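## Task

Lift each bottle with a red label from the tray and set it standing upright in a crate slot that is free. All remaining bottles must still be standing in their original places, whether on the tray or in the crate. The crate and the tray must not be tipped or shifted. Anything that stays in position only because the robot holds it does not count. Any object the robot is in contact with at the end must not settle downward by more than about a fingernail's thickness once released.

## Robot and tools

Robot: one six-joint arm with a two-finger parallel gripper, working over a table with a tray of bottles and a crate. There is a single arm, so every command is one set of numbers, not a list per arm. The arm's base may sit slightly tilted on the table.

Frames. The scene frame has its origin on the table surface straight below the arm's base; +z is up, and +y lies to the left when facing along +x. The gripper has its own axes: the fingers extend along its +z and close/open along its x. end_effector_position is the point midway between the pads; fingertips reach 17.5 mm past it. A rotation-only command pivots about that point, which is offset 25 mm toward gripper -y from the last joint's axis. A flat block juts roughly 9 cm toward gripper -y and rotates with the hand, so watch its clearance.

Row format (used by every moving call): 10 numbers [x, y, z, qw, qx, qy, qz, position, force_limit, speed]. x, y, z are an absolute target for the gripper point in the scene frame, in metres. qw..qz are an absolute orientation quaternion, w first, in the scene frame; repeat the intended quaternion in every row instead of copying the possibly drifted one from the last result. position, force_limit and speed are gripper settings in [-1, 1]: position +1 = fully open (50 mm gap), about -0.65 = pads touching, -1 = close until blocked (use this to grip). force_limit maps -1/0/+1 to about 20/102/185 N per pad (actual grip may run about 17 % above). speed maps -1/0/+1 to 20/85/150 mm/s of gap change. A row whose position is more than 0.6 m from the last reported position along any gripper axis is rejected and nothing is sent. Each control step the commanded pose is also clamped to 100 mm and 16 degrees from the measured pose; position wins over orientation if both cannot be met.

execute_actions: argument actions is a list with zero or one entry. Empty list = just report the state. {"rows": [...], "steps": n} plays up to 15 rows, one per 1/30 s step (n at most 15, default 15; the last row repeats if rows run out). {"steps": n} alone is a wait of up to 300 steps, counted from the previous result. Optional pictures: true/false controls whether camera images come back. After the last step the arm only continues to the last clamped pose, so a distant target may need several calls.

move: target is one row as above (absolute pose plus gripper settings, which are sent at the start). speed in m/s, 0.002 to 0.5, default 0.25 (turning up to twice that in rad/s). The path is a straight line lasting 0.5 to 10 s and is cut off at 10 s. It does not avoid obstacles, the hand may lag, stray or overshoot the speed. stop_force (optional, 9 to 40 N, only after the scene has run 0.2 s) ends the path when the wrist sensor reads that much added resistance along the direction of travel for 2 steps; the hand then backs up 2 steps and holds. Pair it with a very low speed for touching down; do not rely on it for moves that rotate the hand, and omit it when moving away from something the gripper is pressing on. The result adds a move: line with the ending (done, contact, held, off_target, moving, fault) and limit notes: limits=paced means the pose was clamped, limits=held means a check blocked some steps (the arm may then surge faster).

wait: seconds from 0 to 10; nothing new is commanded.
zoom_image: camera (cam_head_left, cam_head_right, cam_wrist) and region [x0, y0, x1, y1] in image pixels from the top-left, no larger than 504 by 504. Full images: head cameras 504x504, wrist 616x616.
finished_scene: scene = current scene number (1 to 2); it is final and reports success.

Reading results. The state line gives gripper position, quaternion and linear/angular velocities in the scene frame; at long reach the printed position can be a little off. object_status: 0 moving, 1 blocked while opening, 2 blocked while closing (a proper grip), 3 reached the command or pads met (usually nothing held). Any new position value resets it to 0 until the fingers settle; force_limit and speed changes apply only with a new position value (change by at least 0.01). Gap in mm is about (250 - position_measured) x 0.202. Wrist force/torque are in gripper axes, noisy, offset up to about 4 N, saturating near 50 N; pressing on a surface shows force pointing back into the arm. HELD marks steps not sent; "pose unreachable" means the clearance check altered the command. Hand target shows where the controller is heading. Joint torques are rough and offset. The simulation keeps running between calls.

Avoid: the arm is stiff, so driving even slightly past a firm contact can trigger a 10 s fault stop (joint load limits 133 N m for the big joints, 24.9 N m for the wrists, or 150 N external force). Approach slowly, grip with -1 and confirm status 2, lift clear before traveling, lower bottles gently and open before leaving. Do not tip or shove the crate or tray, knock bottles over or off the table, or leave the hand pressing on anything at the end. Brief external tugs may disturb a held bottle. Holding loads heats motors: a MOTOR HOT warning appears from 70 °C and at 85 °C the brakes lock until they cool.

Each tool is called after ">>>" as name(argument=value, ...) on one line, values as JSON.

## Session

>>> execute_actions(actions=[])

Scene clock: 0.00 s of 6000.00 s.
end_effector_position=(+0.5311, -0.0895, +0.3819) position_measured=3 object_status=3 end_effector_quat_wxyz=(-0.617, +0.708, -0.324, -0.111) end_effector_velocity=(-0.000, +0.000, -0.000) end_effector_angular_velocity=(-0.001, -0.001, -0.000)
Joint positions: [-0.812 -1.599  2.048 -1.575 -0.731  1.223]
Joint velocities: [-0.    -0.001  0.001 -0.002 -0.    -0.   ]
Joint torques (N m, as the arm reports them, + toward a larger angle): no reading
Motor temperatures (°C, as the motors report them): [25 27 26 31 30 37]
Wrist force (N, on the end effector, along its own x y z axes, offset not removed): no reading
Wrist torque (N m, same axes, about the end effector's origin, offset not removed): no reading
Hand target: +0.531, -0.089, +0.382; -0.617, +0.708, -0.324, -0.111

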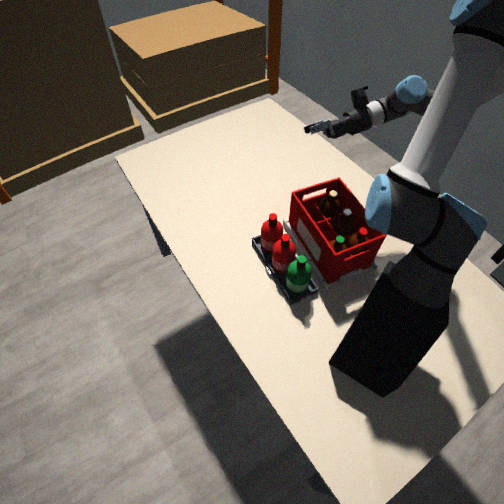

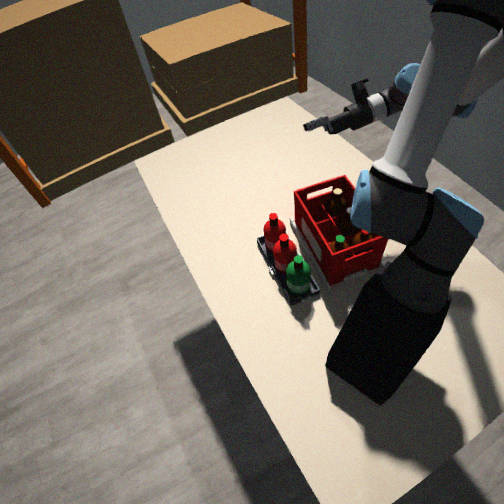

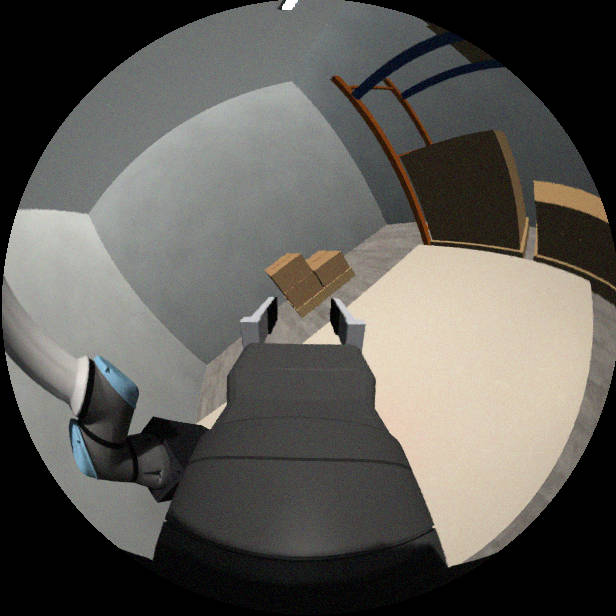

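>>> move(target=[0.36,0.1,0.45,0,0,1,0,1,0,0])

>>> zoom_image(camera="cam_wrist", region=[180,100,460,340])

Scene clock: 10.27 s of 6000.00 s.
end_effector_position=(+0.3588, +0.0998, +0.4493) position_measured=3 object_status=3 end_effector_quat_wxyz=(-0.000, -0.001, +1.000, -0.002) end_effector_velocity=(-0.001, +0.000, -0.001) end_effector_angular_velocity=(-0.003, +0.007, -0.005)
Joint positions: [ 0.562 -1.615  2.125 -1.938 -2.11   5.338]
Joint velocities: [-0.001  0.003 -0.002  0.007  0.002  0.008]
Joint torques (N m, as the arm reports them, + toward a larger angle): [ 17.89  -1.34 -23.93  -0.84   2.05   1.3 ]
Motor temperatures (°C, as the motors report them): [25 27 26 31 30 37]
Wrist force (N, on the end effector, along its own x y z axes, offset not removed): [2.3 -1.2 2.0]
Wrist torque (N m, same axes, about the end effector's origin, offset not removed): [-0.08 -0.40 -0.26]
Hand target: +0.359, +0.100, +0.449; -0.000, -0.001, +1.000, -0.002
Off the commanded pose: 0.001 m, 0 deg.
After step 90, 1.87 s passed at rest.
move: done

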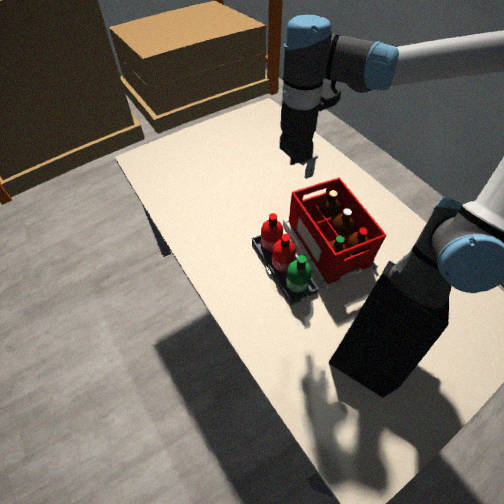

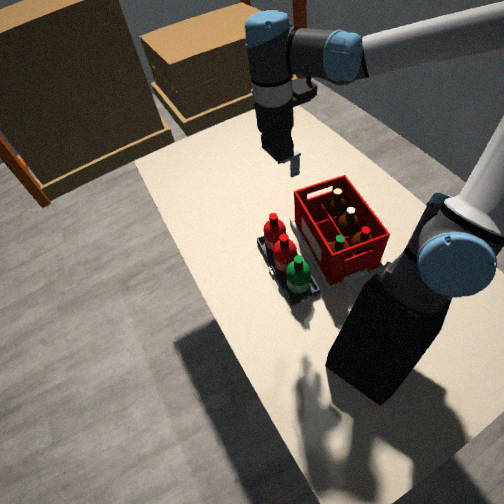

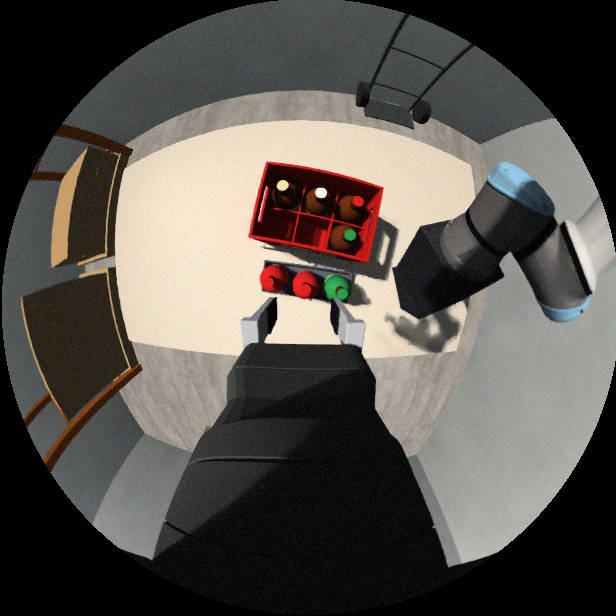

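Region (180, 100, 460, 340) of cam_wrist's 616x616 image, scaled by 1.800, with more detail than that image has; it fills the top 432 rows of this view, and the rest is white.

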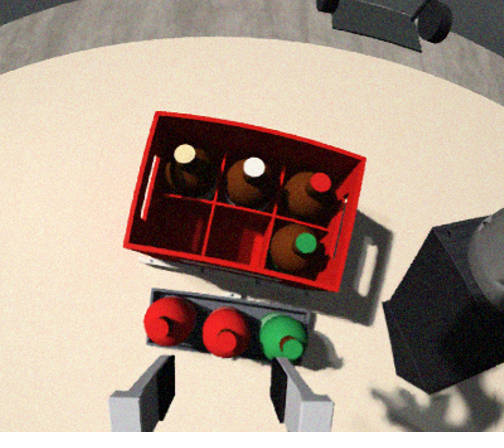

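>>> move(target=[0.347,0.147,0.28,0,0,1,0,1,0,0], speed=0.15)

>>> zoom_image(camera="cam_wrist", region=[160,60,460,340])

Scene clock: 21.77 s of 6000.00 s.
end_effector_position=(+0.3468, +0.1469, +0.2801) position_measured=3 object_status=3 end_effector_quat_wxyz=(-0.000, -0.000, +1.000, +0.000) end_effector_velocity=(-0.000, +0.000, -0.001) end_effector_angular_velocity=(+0.001, +0.000, -0.000)
Joint positions: [ 0.444 -1.272  2.371 -2.6   -2.119  5.202]
Joint velocities: [-0.001  0.003  0.001 -0.005  0.001 -0.001]
Joint torques (N m, as the arm reports them, + toward a larger angle): [ 2.76 -9.06 -5.26 -4.36 -2.32 -1.39]
Motor temperatures (°C, as the motors report them): [25 27 26 31 30 37]
Wrist force (N, on the end effector, along its own x y z axes, offset not removed): [0.7 -0.5 2.5]
Wrist torque (N m, same axes, about the end effector's origin, offset not removed): [0.04 -0.09 -0.36]
Hand target: +0.347, +0.147, +0.280; -0.000, -0.000, +1.000, +0.000
Off the commanded pose: 0.000 m, 0 deg.
After step 90, 6.83 s passed at rest.
move: done

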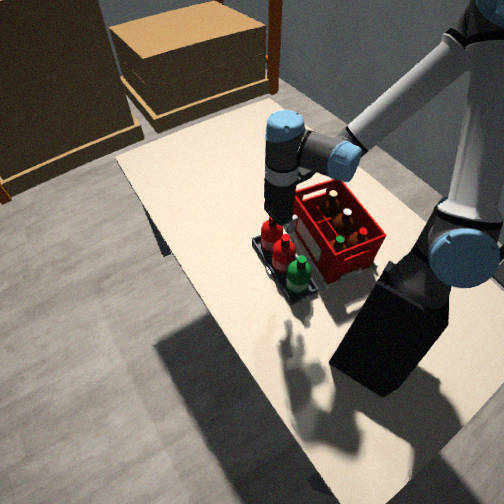

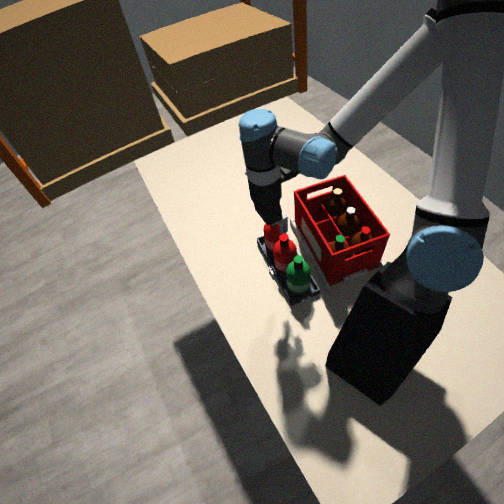

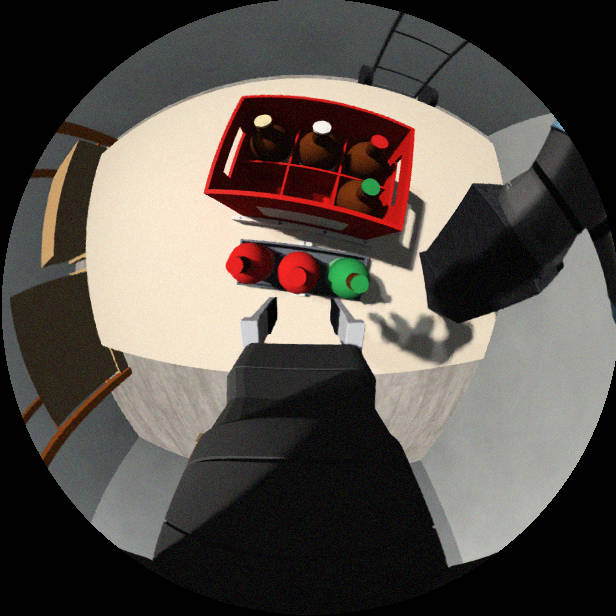

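Region (160, 60, 460, 340) of cam_wrist's 616x616 image, scaled by 1.680, with more detail than that image has; it fills the top 470 rows of this view, and the rest is white.

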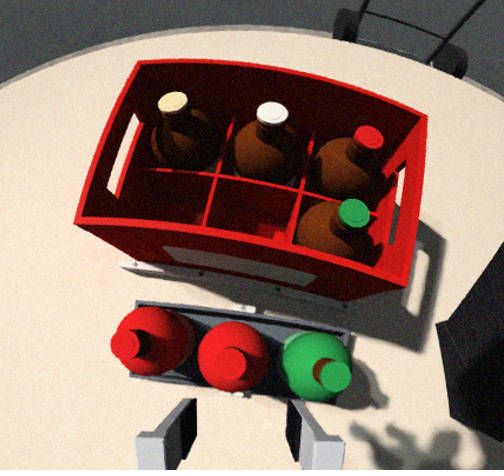

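>>> move(target=[0.351,0.129,0.2,0,0,1,0,1,0,0], speed=0.08)

>>> zoom_image(camera="cam_wrist", region=[200,220,420,360])

Scene clock: 35.20 s of 6000.00 s.
end_effector_position=(+0.3510, +0.1291, +0.2002) position_measured=3 object_status=3 end_effector_quat_wxyz=(+0.000, +0.000, +1.000, +0.000) end_effector_velocity=(-0.000, +0.000, -0.001) end_effector_angular_velocity=(+0.002, -0.001, +0.000)
Joint positions: [ 0.297 -1.075  2.449 -2.965 -2.122  5.03 ]
Joint velocities: [-0.002  0.004  0.002 -0.009  0.002 -0.004]
Joint torques (N m, as the arm reports them, + toward a larger angle): [  5.06 -12.29   0.74  -4.46   2.05  -1.44]
Motor temperatures (°C, as the motors report them): [25 27 26 31 30 37]
Wrist force (N, on the end effector, along its own x y z axes, offset not removed): [-1.7 0.5 -0.7]
Wrist torque (N m, same axes, about the end effector's origin, offset not removed): [-0.05 0.24 -0.06]
Hand target: +0.351, +0.129, +0.200; +0.000, -0.000, +1.000, +0.000
Off the commanded pose: 0.000 m, 0 deg.
After step 90, 9.03 s passed at rest.
move: done

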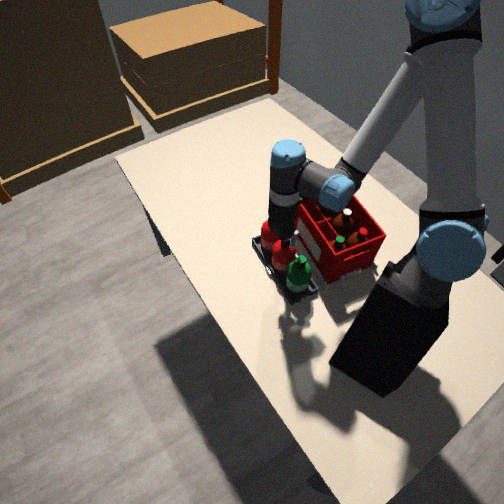

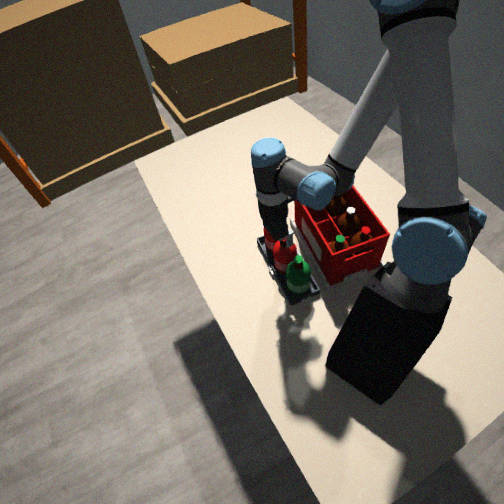

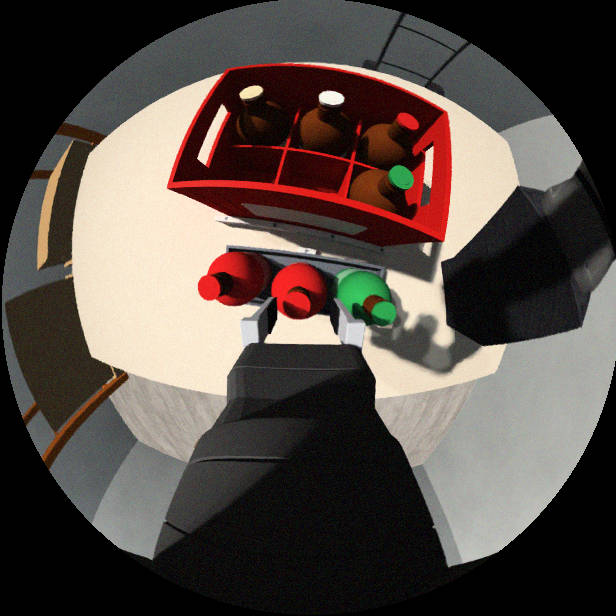

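Region (200, 220, 420, 360) of cam_wrist's 616x616 image, scaled by 2.291, with more detail than that image has; it fills the top 321 rows of this view, and the rest is white.

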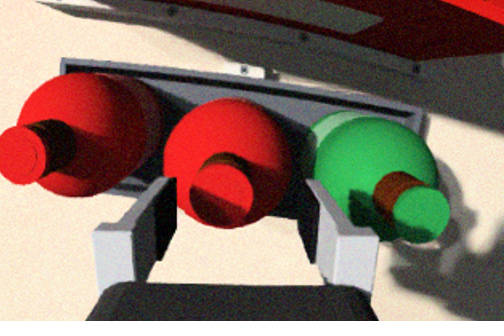

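>>> move(target=[0.354,0.128,0.171,0,0,1,0,1,0,0], speed=0.03, stop_force=10)

>>> move(target=[0.354,0.128,0.171,0,0,1,0,-1,-0.4,-0.5])

>>> move(target=[0.354,0.128,0.38,0,0,1,0,-1,-0.4,-0.5], speed=0.12)

>>> move(target=[0.345,-0.015,0.37,0,0,1,0,-1,-0.4,-0.5], speed=0.12)

>>> zoom_image(camera="cam_wrist", region=[180,160,440,360])

Scene clock: 45.93 s of 6000.00 s.
end_effector_position=(+0.3540, +0.1280, +0.1711) position_measured=3 object_status=3 end_effector_quat_wxyz=(+0.000, +0.000, +1.000, +0.000) end_effector_velocity=(+0.001, -0.000, -0.001) end_effector_angular_velocity=(+0.000, -0.001, -0.002)
Joint positions: [ 0.253 -0.98   2.45  -3.087 -2.121  4.978]
Joint velocities: [-0.002  0.004 -0.001 -0.006  0.    -0.002]
Joint torques (N m, as the arm reports them, + toward a larger angle): [  6.92 -14.41  -8.83  -4.53   2.1   -1.42]
Motor temperatures (°C, as the motors report them): [25 27 26 31 30 37]
Wrist force (N, on the end effector, along its own x y z axes, offset not removed): [-0.2 1.2 1.0]
Wrist torque (N m, same axes, about the end effector's origin, offset not removed): [0.35 -0.03 -0.11]
Hand target: +0.354, +0.128, +0.171; +0.000, +0.000, +1.000, +0.000
Off the commanded pose: 0.000 m, 0 deg.
After step 90, 6.47 s passed at rest.
move: done

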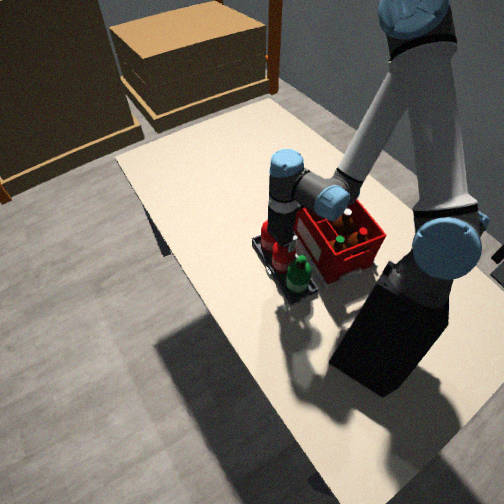

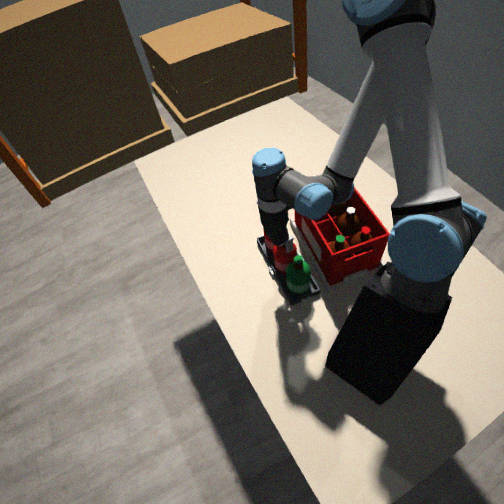

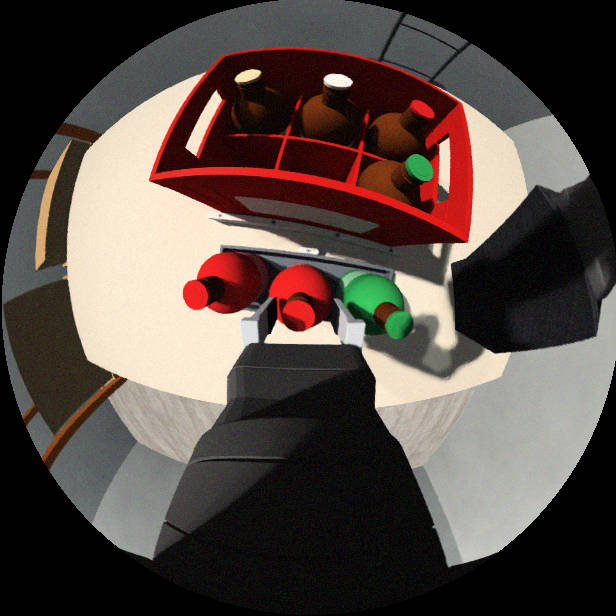

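Scene clock: 46.63 s of 6000.00 s.
end_effector_position=(+0.3540, +0.1280, +0.1710) position_measured=127 object_status=2 end_effector_quat_wxyz=(-0.000, +0.000, +1.000, +0.000) end_effector_velocity=(+0.000, -0.000, -0.001) end_effector_angular_velocity=(+0.000, +0.001, -0.002)
Joint positions: [ 0.253 -0.98   2.449 -3.088 -2.121  4.977]
Joint velocities: [-0.002  0.001 -0.001  0.     0.     0.   ]
Joint torques (N m, as the arm reports them, + toward a larger angle): [  7.6  -18.24  -2.29  -3.17  -1.17  -1.3 ]
Motor temperatures (°C, as the motors report them): [25 27 26 31 30 37]
Wrist force (N, on the end effector, along its own x y z axes, offset not removed): [-1.6 1.1 5.0]
Wrist torque (N m, same axes, about the end effector's origin, offset not removed): [0.15 0.38 -0.06]
Hand target: +0.354, +0.128, +0.171; +0.000, +0.000, +1.000, +0.000
Off the commanded pose: 0.000 m, 0 deg.
move: done

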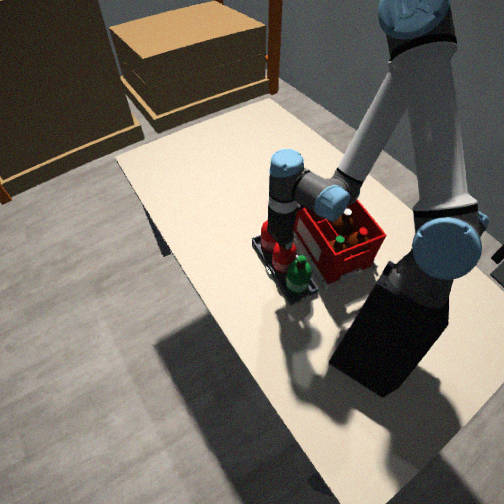

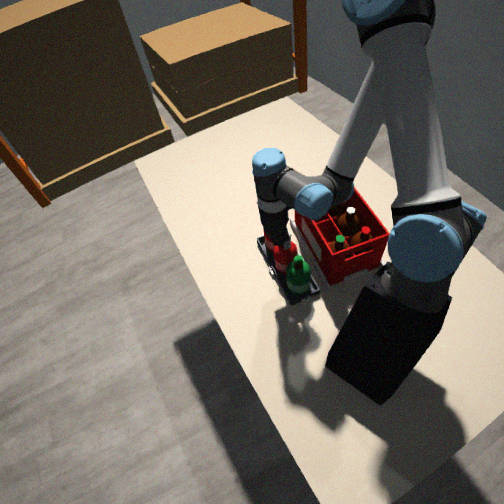

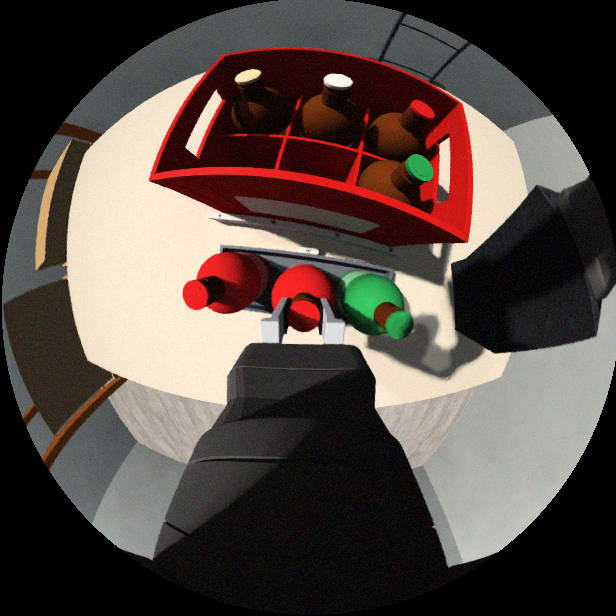

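Scene clock: 48.80 s of 6000.00 s.
end_effector_position=(+0.3540, +0.1278, +0.3798) position_measured=127 object_status=2 end_effector_quat_wxyz=(-0.000, +0.000, +1.000, -0.001) end_effector_velocity=(-0.001, +0.000, +0.001) end_effector_angular_velocity=(-0.001, +0.002, +0.001)
Joint positions: [ 0.529 -1.493  2.24  -2.196 -2.112  5.301]
Joint velocities: [ 0.002 -0.    -0.002  0.006  0.001  0.003]
Joint torques (N m, as the arm reports them, + toward a larger angle): [ 20.94 -34.27 -25.27  -1.48   1.76   1.58]
Motor temperatures (°C, as the motors report them): [25 27 26 31 30 37]
Wrist force (N, on the end effector, along its own x y z axes, offset not removed): [-2.1 0.2 6.5]
Wrist torque (N m, same axes, about the end effector's origin, offset not removed): [0.11 0.27 0.04]
Hand target: +0.354, +0.128, +0.380; -0.000, +0.000, +1.000, -0.001
Off the commanded pose: 0.000 m, 0 deg.
move: done

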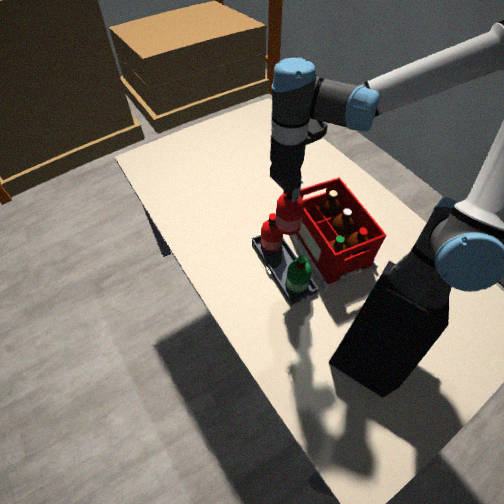

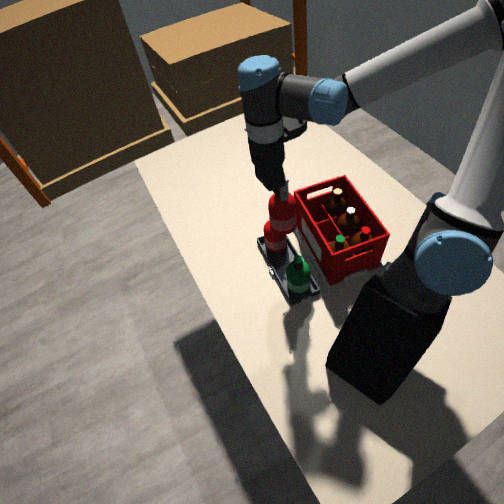

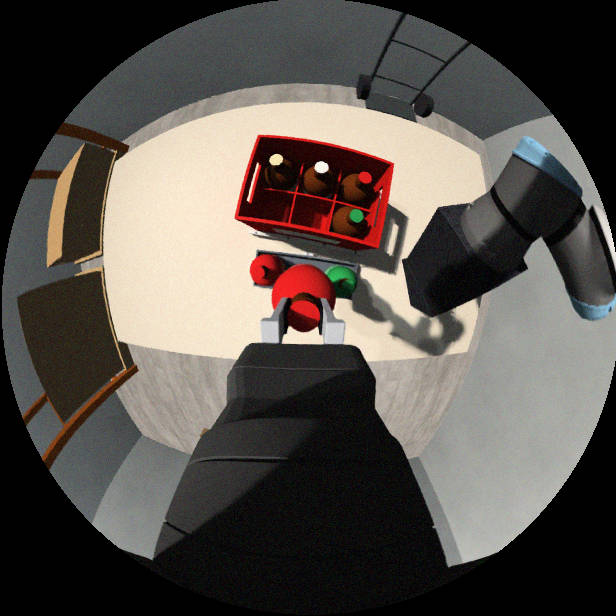

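Scene clock: 50.43 s of 6000.00 s.
end_effector_position=(+0.3454, -0.0146, +0.3700) position_measured=127 object_status=2 end_effector_quat_wxyz=(+0.000, +0.000, +1.000, +0.001) end_effector_velocity=(-0.000, -0.001, -0.001) end_effector_angular_velocity=(+0.001, +0.002, +0.000)
Joint positions: [ 0.216 -1.848  2.413 -2.206 -2.118  4.935]
Joint velocities: [-0.005 -0.004  0.002  0.     0.002 -0.005]
Joint torques (N m, as the arm reports them, + toward a larger angle): [ -2.69 -27.86 -13.25  -4.96   1.98  -1.27]
Motor temperatures (°C, as the motors report them): [25 27 26 31 30 37]
Wrist force (N, on the end effector, along its own x y z axes, offset not removed): [1.9 -1.3 4.9]
Wrist torque (N m, same axes, about the end effector's origin, offset not removed): [0.04 -0.21 -0.11]
Hand target: +0.345, -0.015, +0.370; +0.000, -0.000, +1.000, +0.001
Off the commanded pose: 0.001 m, 0 deg.
move: done

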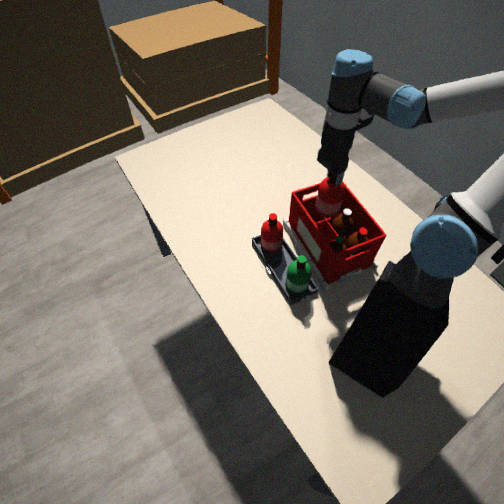

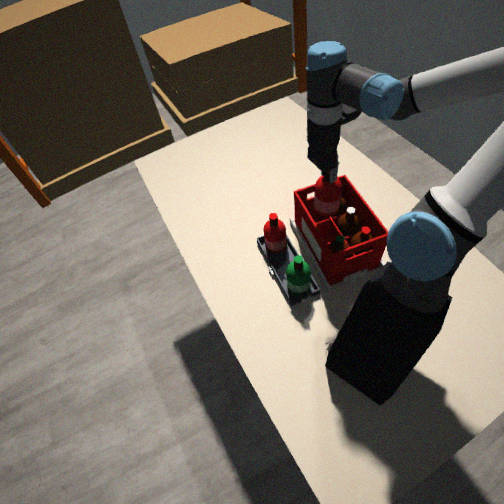

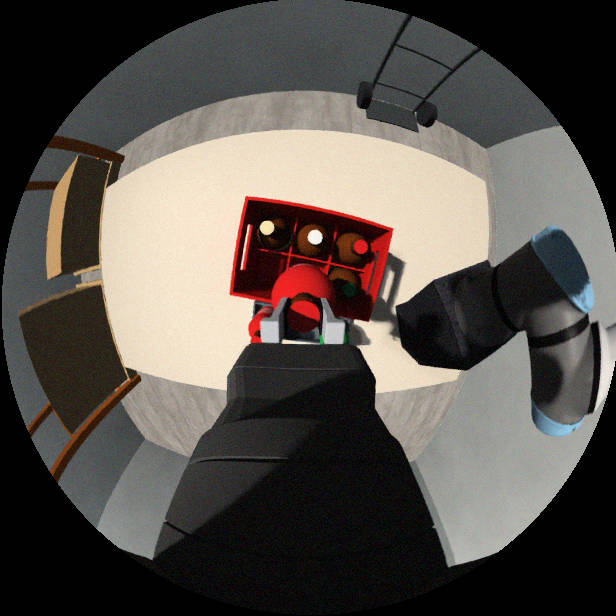

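Region (180, 160, 440, 360) of cam_wrist's 616x616 image, scaled by 1.938, with more detail than that image has; it fills the top 388 rows of this view, and the rest is white.

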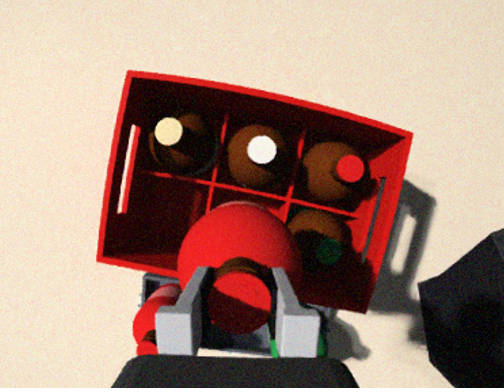

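>>> move(target=[0.341,-0.011,0.345,0,0,1,0,-1,-0.4,-0.5], speed=0.04)

>>> move(target=[0.341,-0.011,0.2,0,0,1,0,-1,-0.4,-0.5], speed=0.017, stop_force=9)

>>> zoom_image(camera="cam_wrist", region=[200,200,420,350])

Scene clock: 57.77 s of 6000.00 s.
end_effector_position=(+0.3410, -0.0110, +0.3451) position_measured=127 object_status=2 end_effector_quat_wxyz=(+0.000, +0.000, +1.000, +0.000) end_effector_velocity=(-0.000, +0.000, -0.001) end_effector_angular_velocity=(+0.000, +0.000, -0.001)
Joint positions: [ 0.188 -1.811  2.468 -2.316 -2.117  4.901]
Joint velocities: [-0.002  0.002  0.003 -0.006  0.001 -0.002]
Joint torques (N m, as the arm reports them, + toward a larger angle): [ -3.42   0.96 -11.41  -4.88   1.82  -1.51]
Motor temperatures (°C, as the motors report them): [25 27 26 31 30 37]
Wrist force (N, on the end effector, along its own x y z axes, offset not removed): [-0.1 0.9 9.3]
Wrist torque (N m, same axes, about the end effector's origin, offset not removed): [0.20 0.22 -0.33]
Hand target: +0.341, -0.011, +0.345; +0.000, +0.000, +1.000, +0.000
Off the commanded pose: 0.000 m, 0 deg.
After step 150, 1.37 s passed at rest.
move: done

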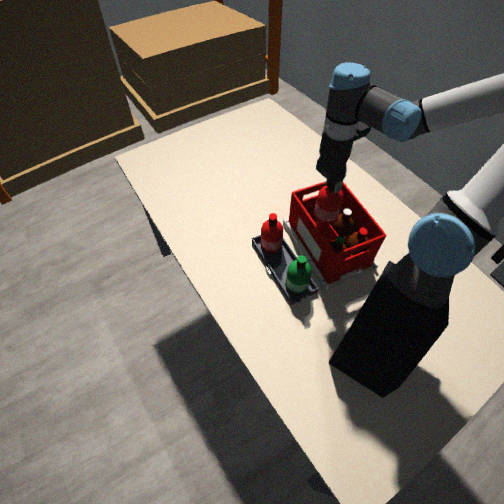

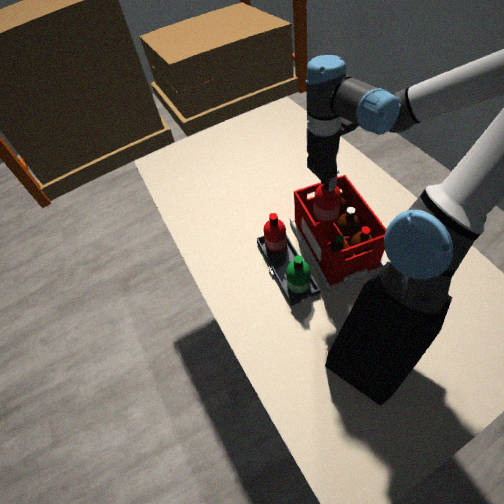

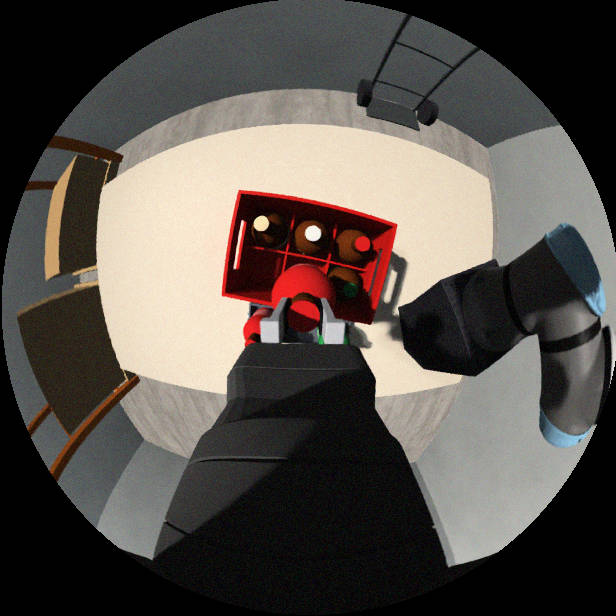

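Scene clock: 66.57 s of 6000.00 s.
end_effector_position=(+0.3410, -0.0108, +0.2002) position_measured=127 object_status=2 end_effector_quat_wxyz=(+0.000, +0.000, +1.000, +0.000) end_effector_velocity=(-0.000, -0.000, -0.001) end_effector_angular_velocity=(-0.001, +0.000, -0.000)
Joint positions: [-0.056 -1.344  2.648 -3.103 -2.078  4.623]
Joint velocities: [-0.003  0.006  0.    -0.008 -0.    -0.002]
Joint torques (N m, as the arm reports them, + toward a larger angle): [  2.76 -10.61   2.87  -5.06   1.89  -1.44]
Motor temperatures (°C, as the motors report them): [25 27 26 31 30 37]
Wrist force (N, on the end effector, along its own x y z axes, offset not removed): [0.5 0.2 7.1]
Wrist torque (N m, same axes, about the end effector's origin, offset not removed): [0.26 -0.10 -0.28]
Hand target: +0.341, -0.011, +0.200; +0.000, +0.000, +1.000, +0.000
Off the commanded pose: 0.000 m, 0 deg.
move: done

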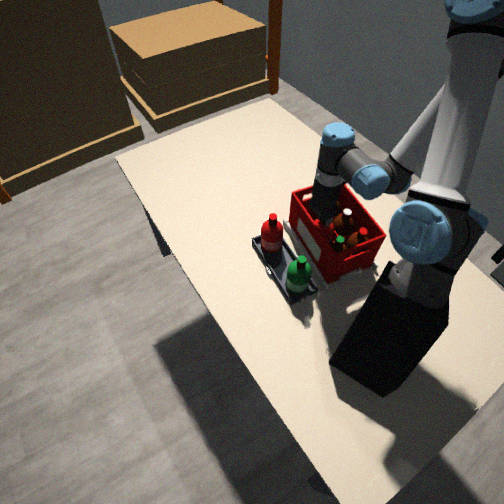

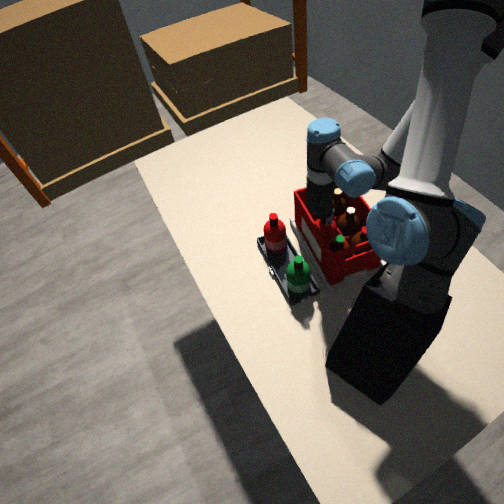

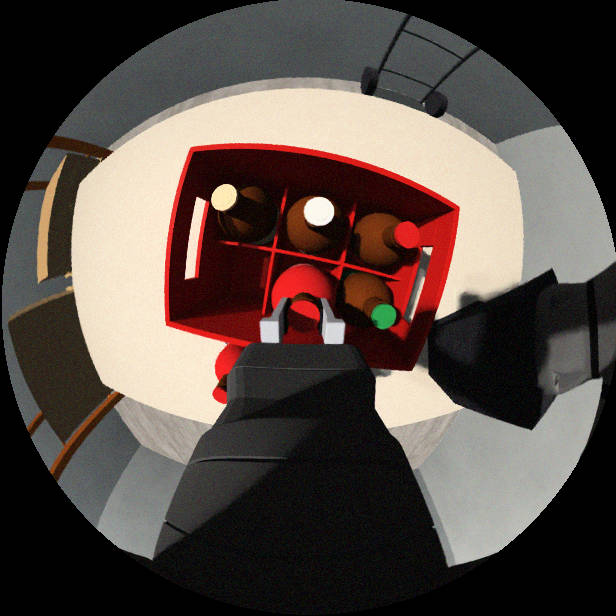

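Region (200, 200, 420, 350) of cam_wrist's 616x616 image, scaled by 2.291, with more detail than that image has; it fills the top 344 rows of this view, and the rest is white.

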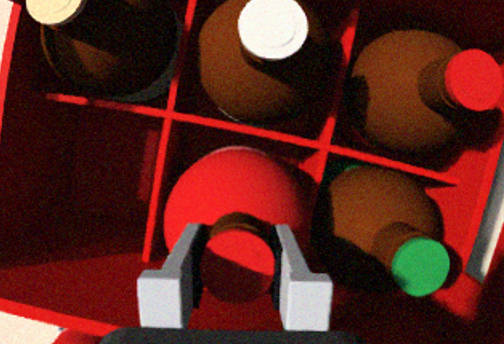

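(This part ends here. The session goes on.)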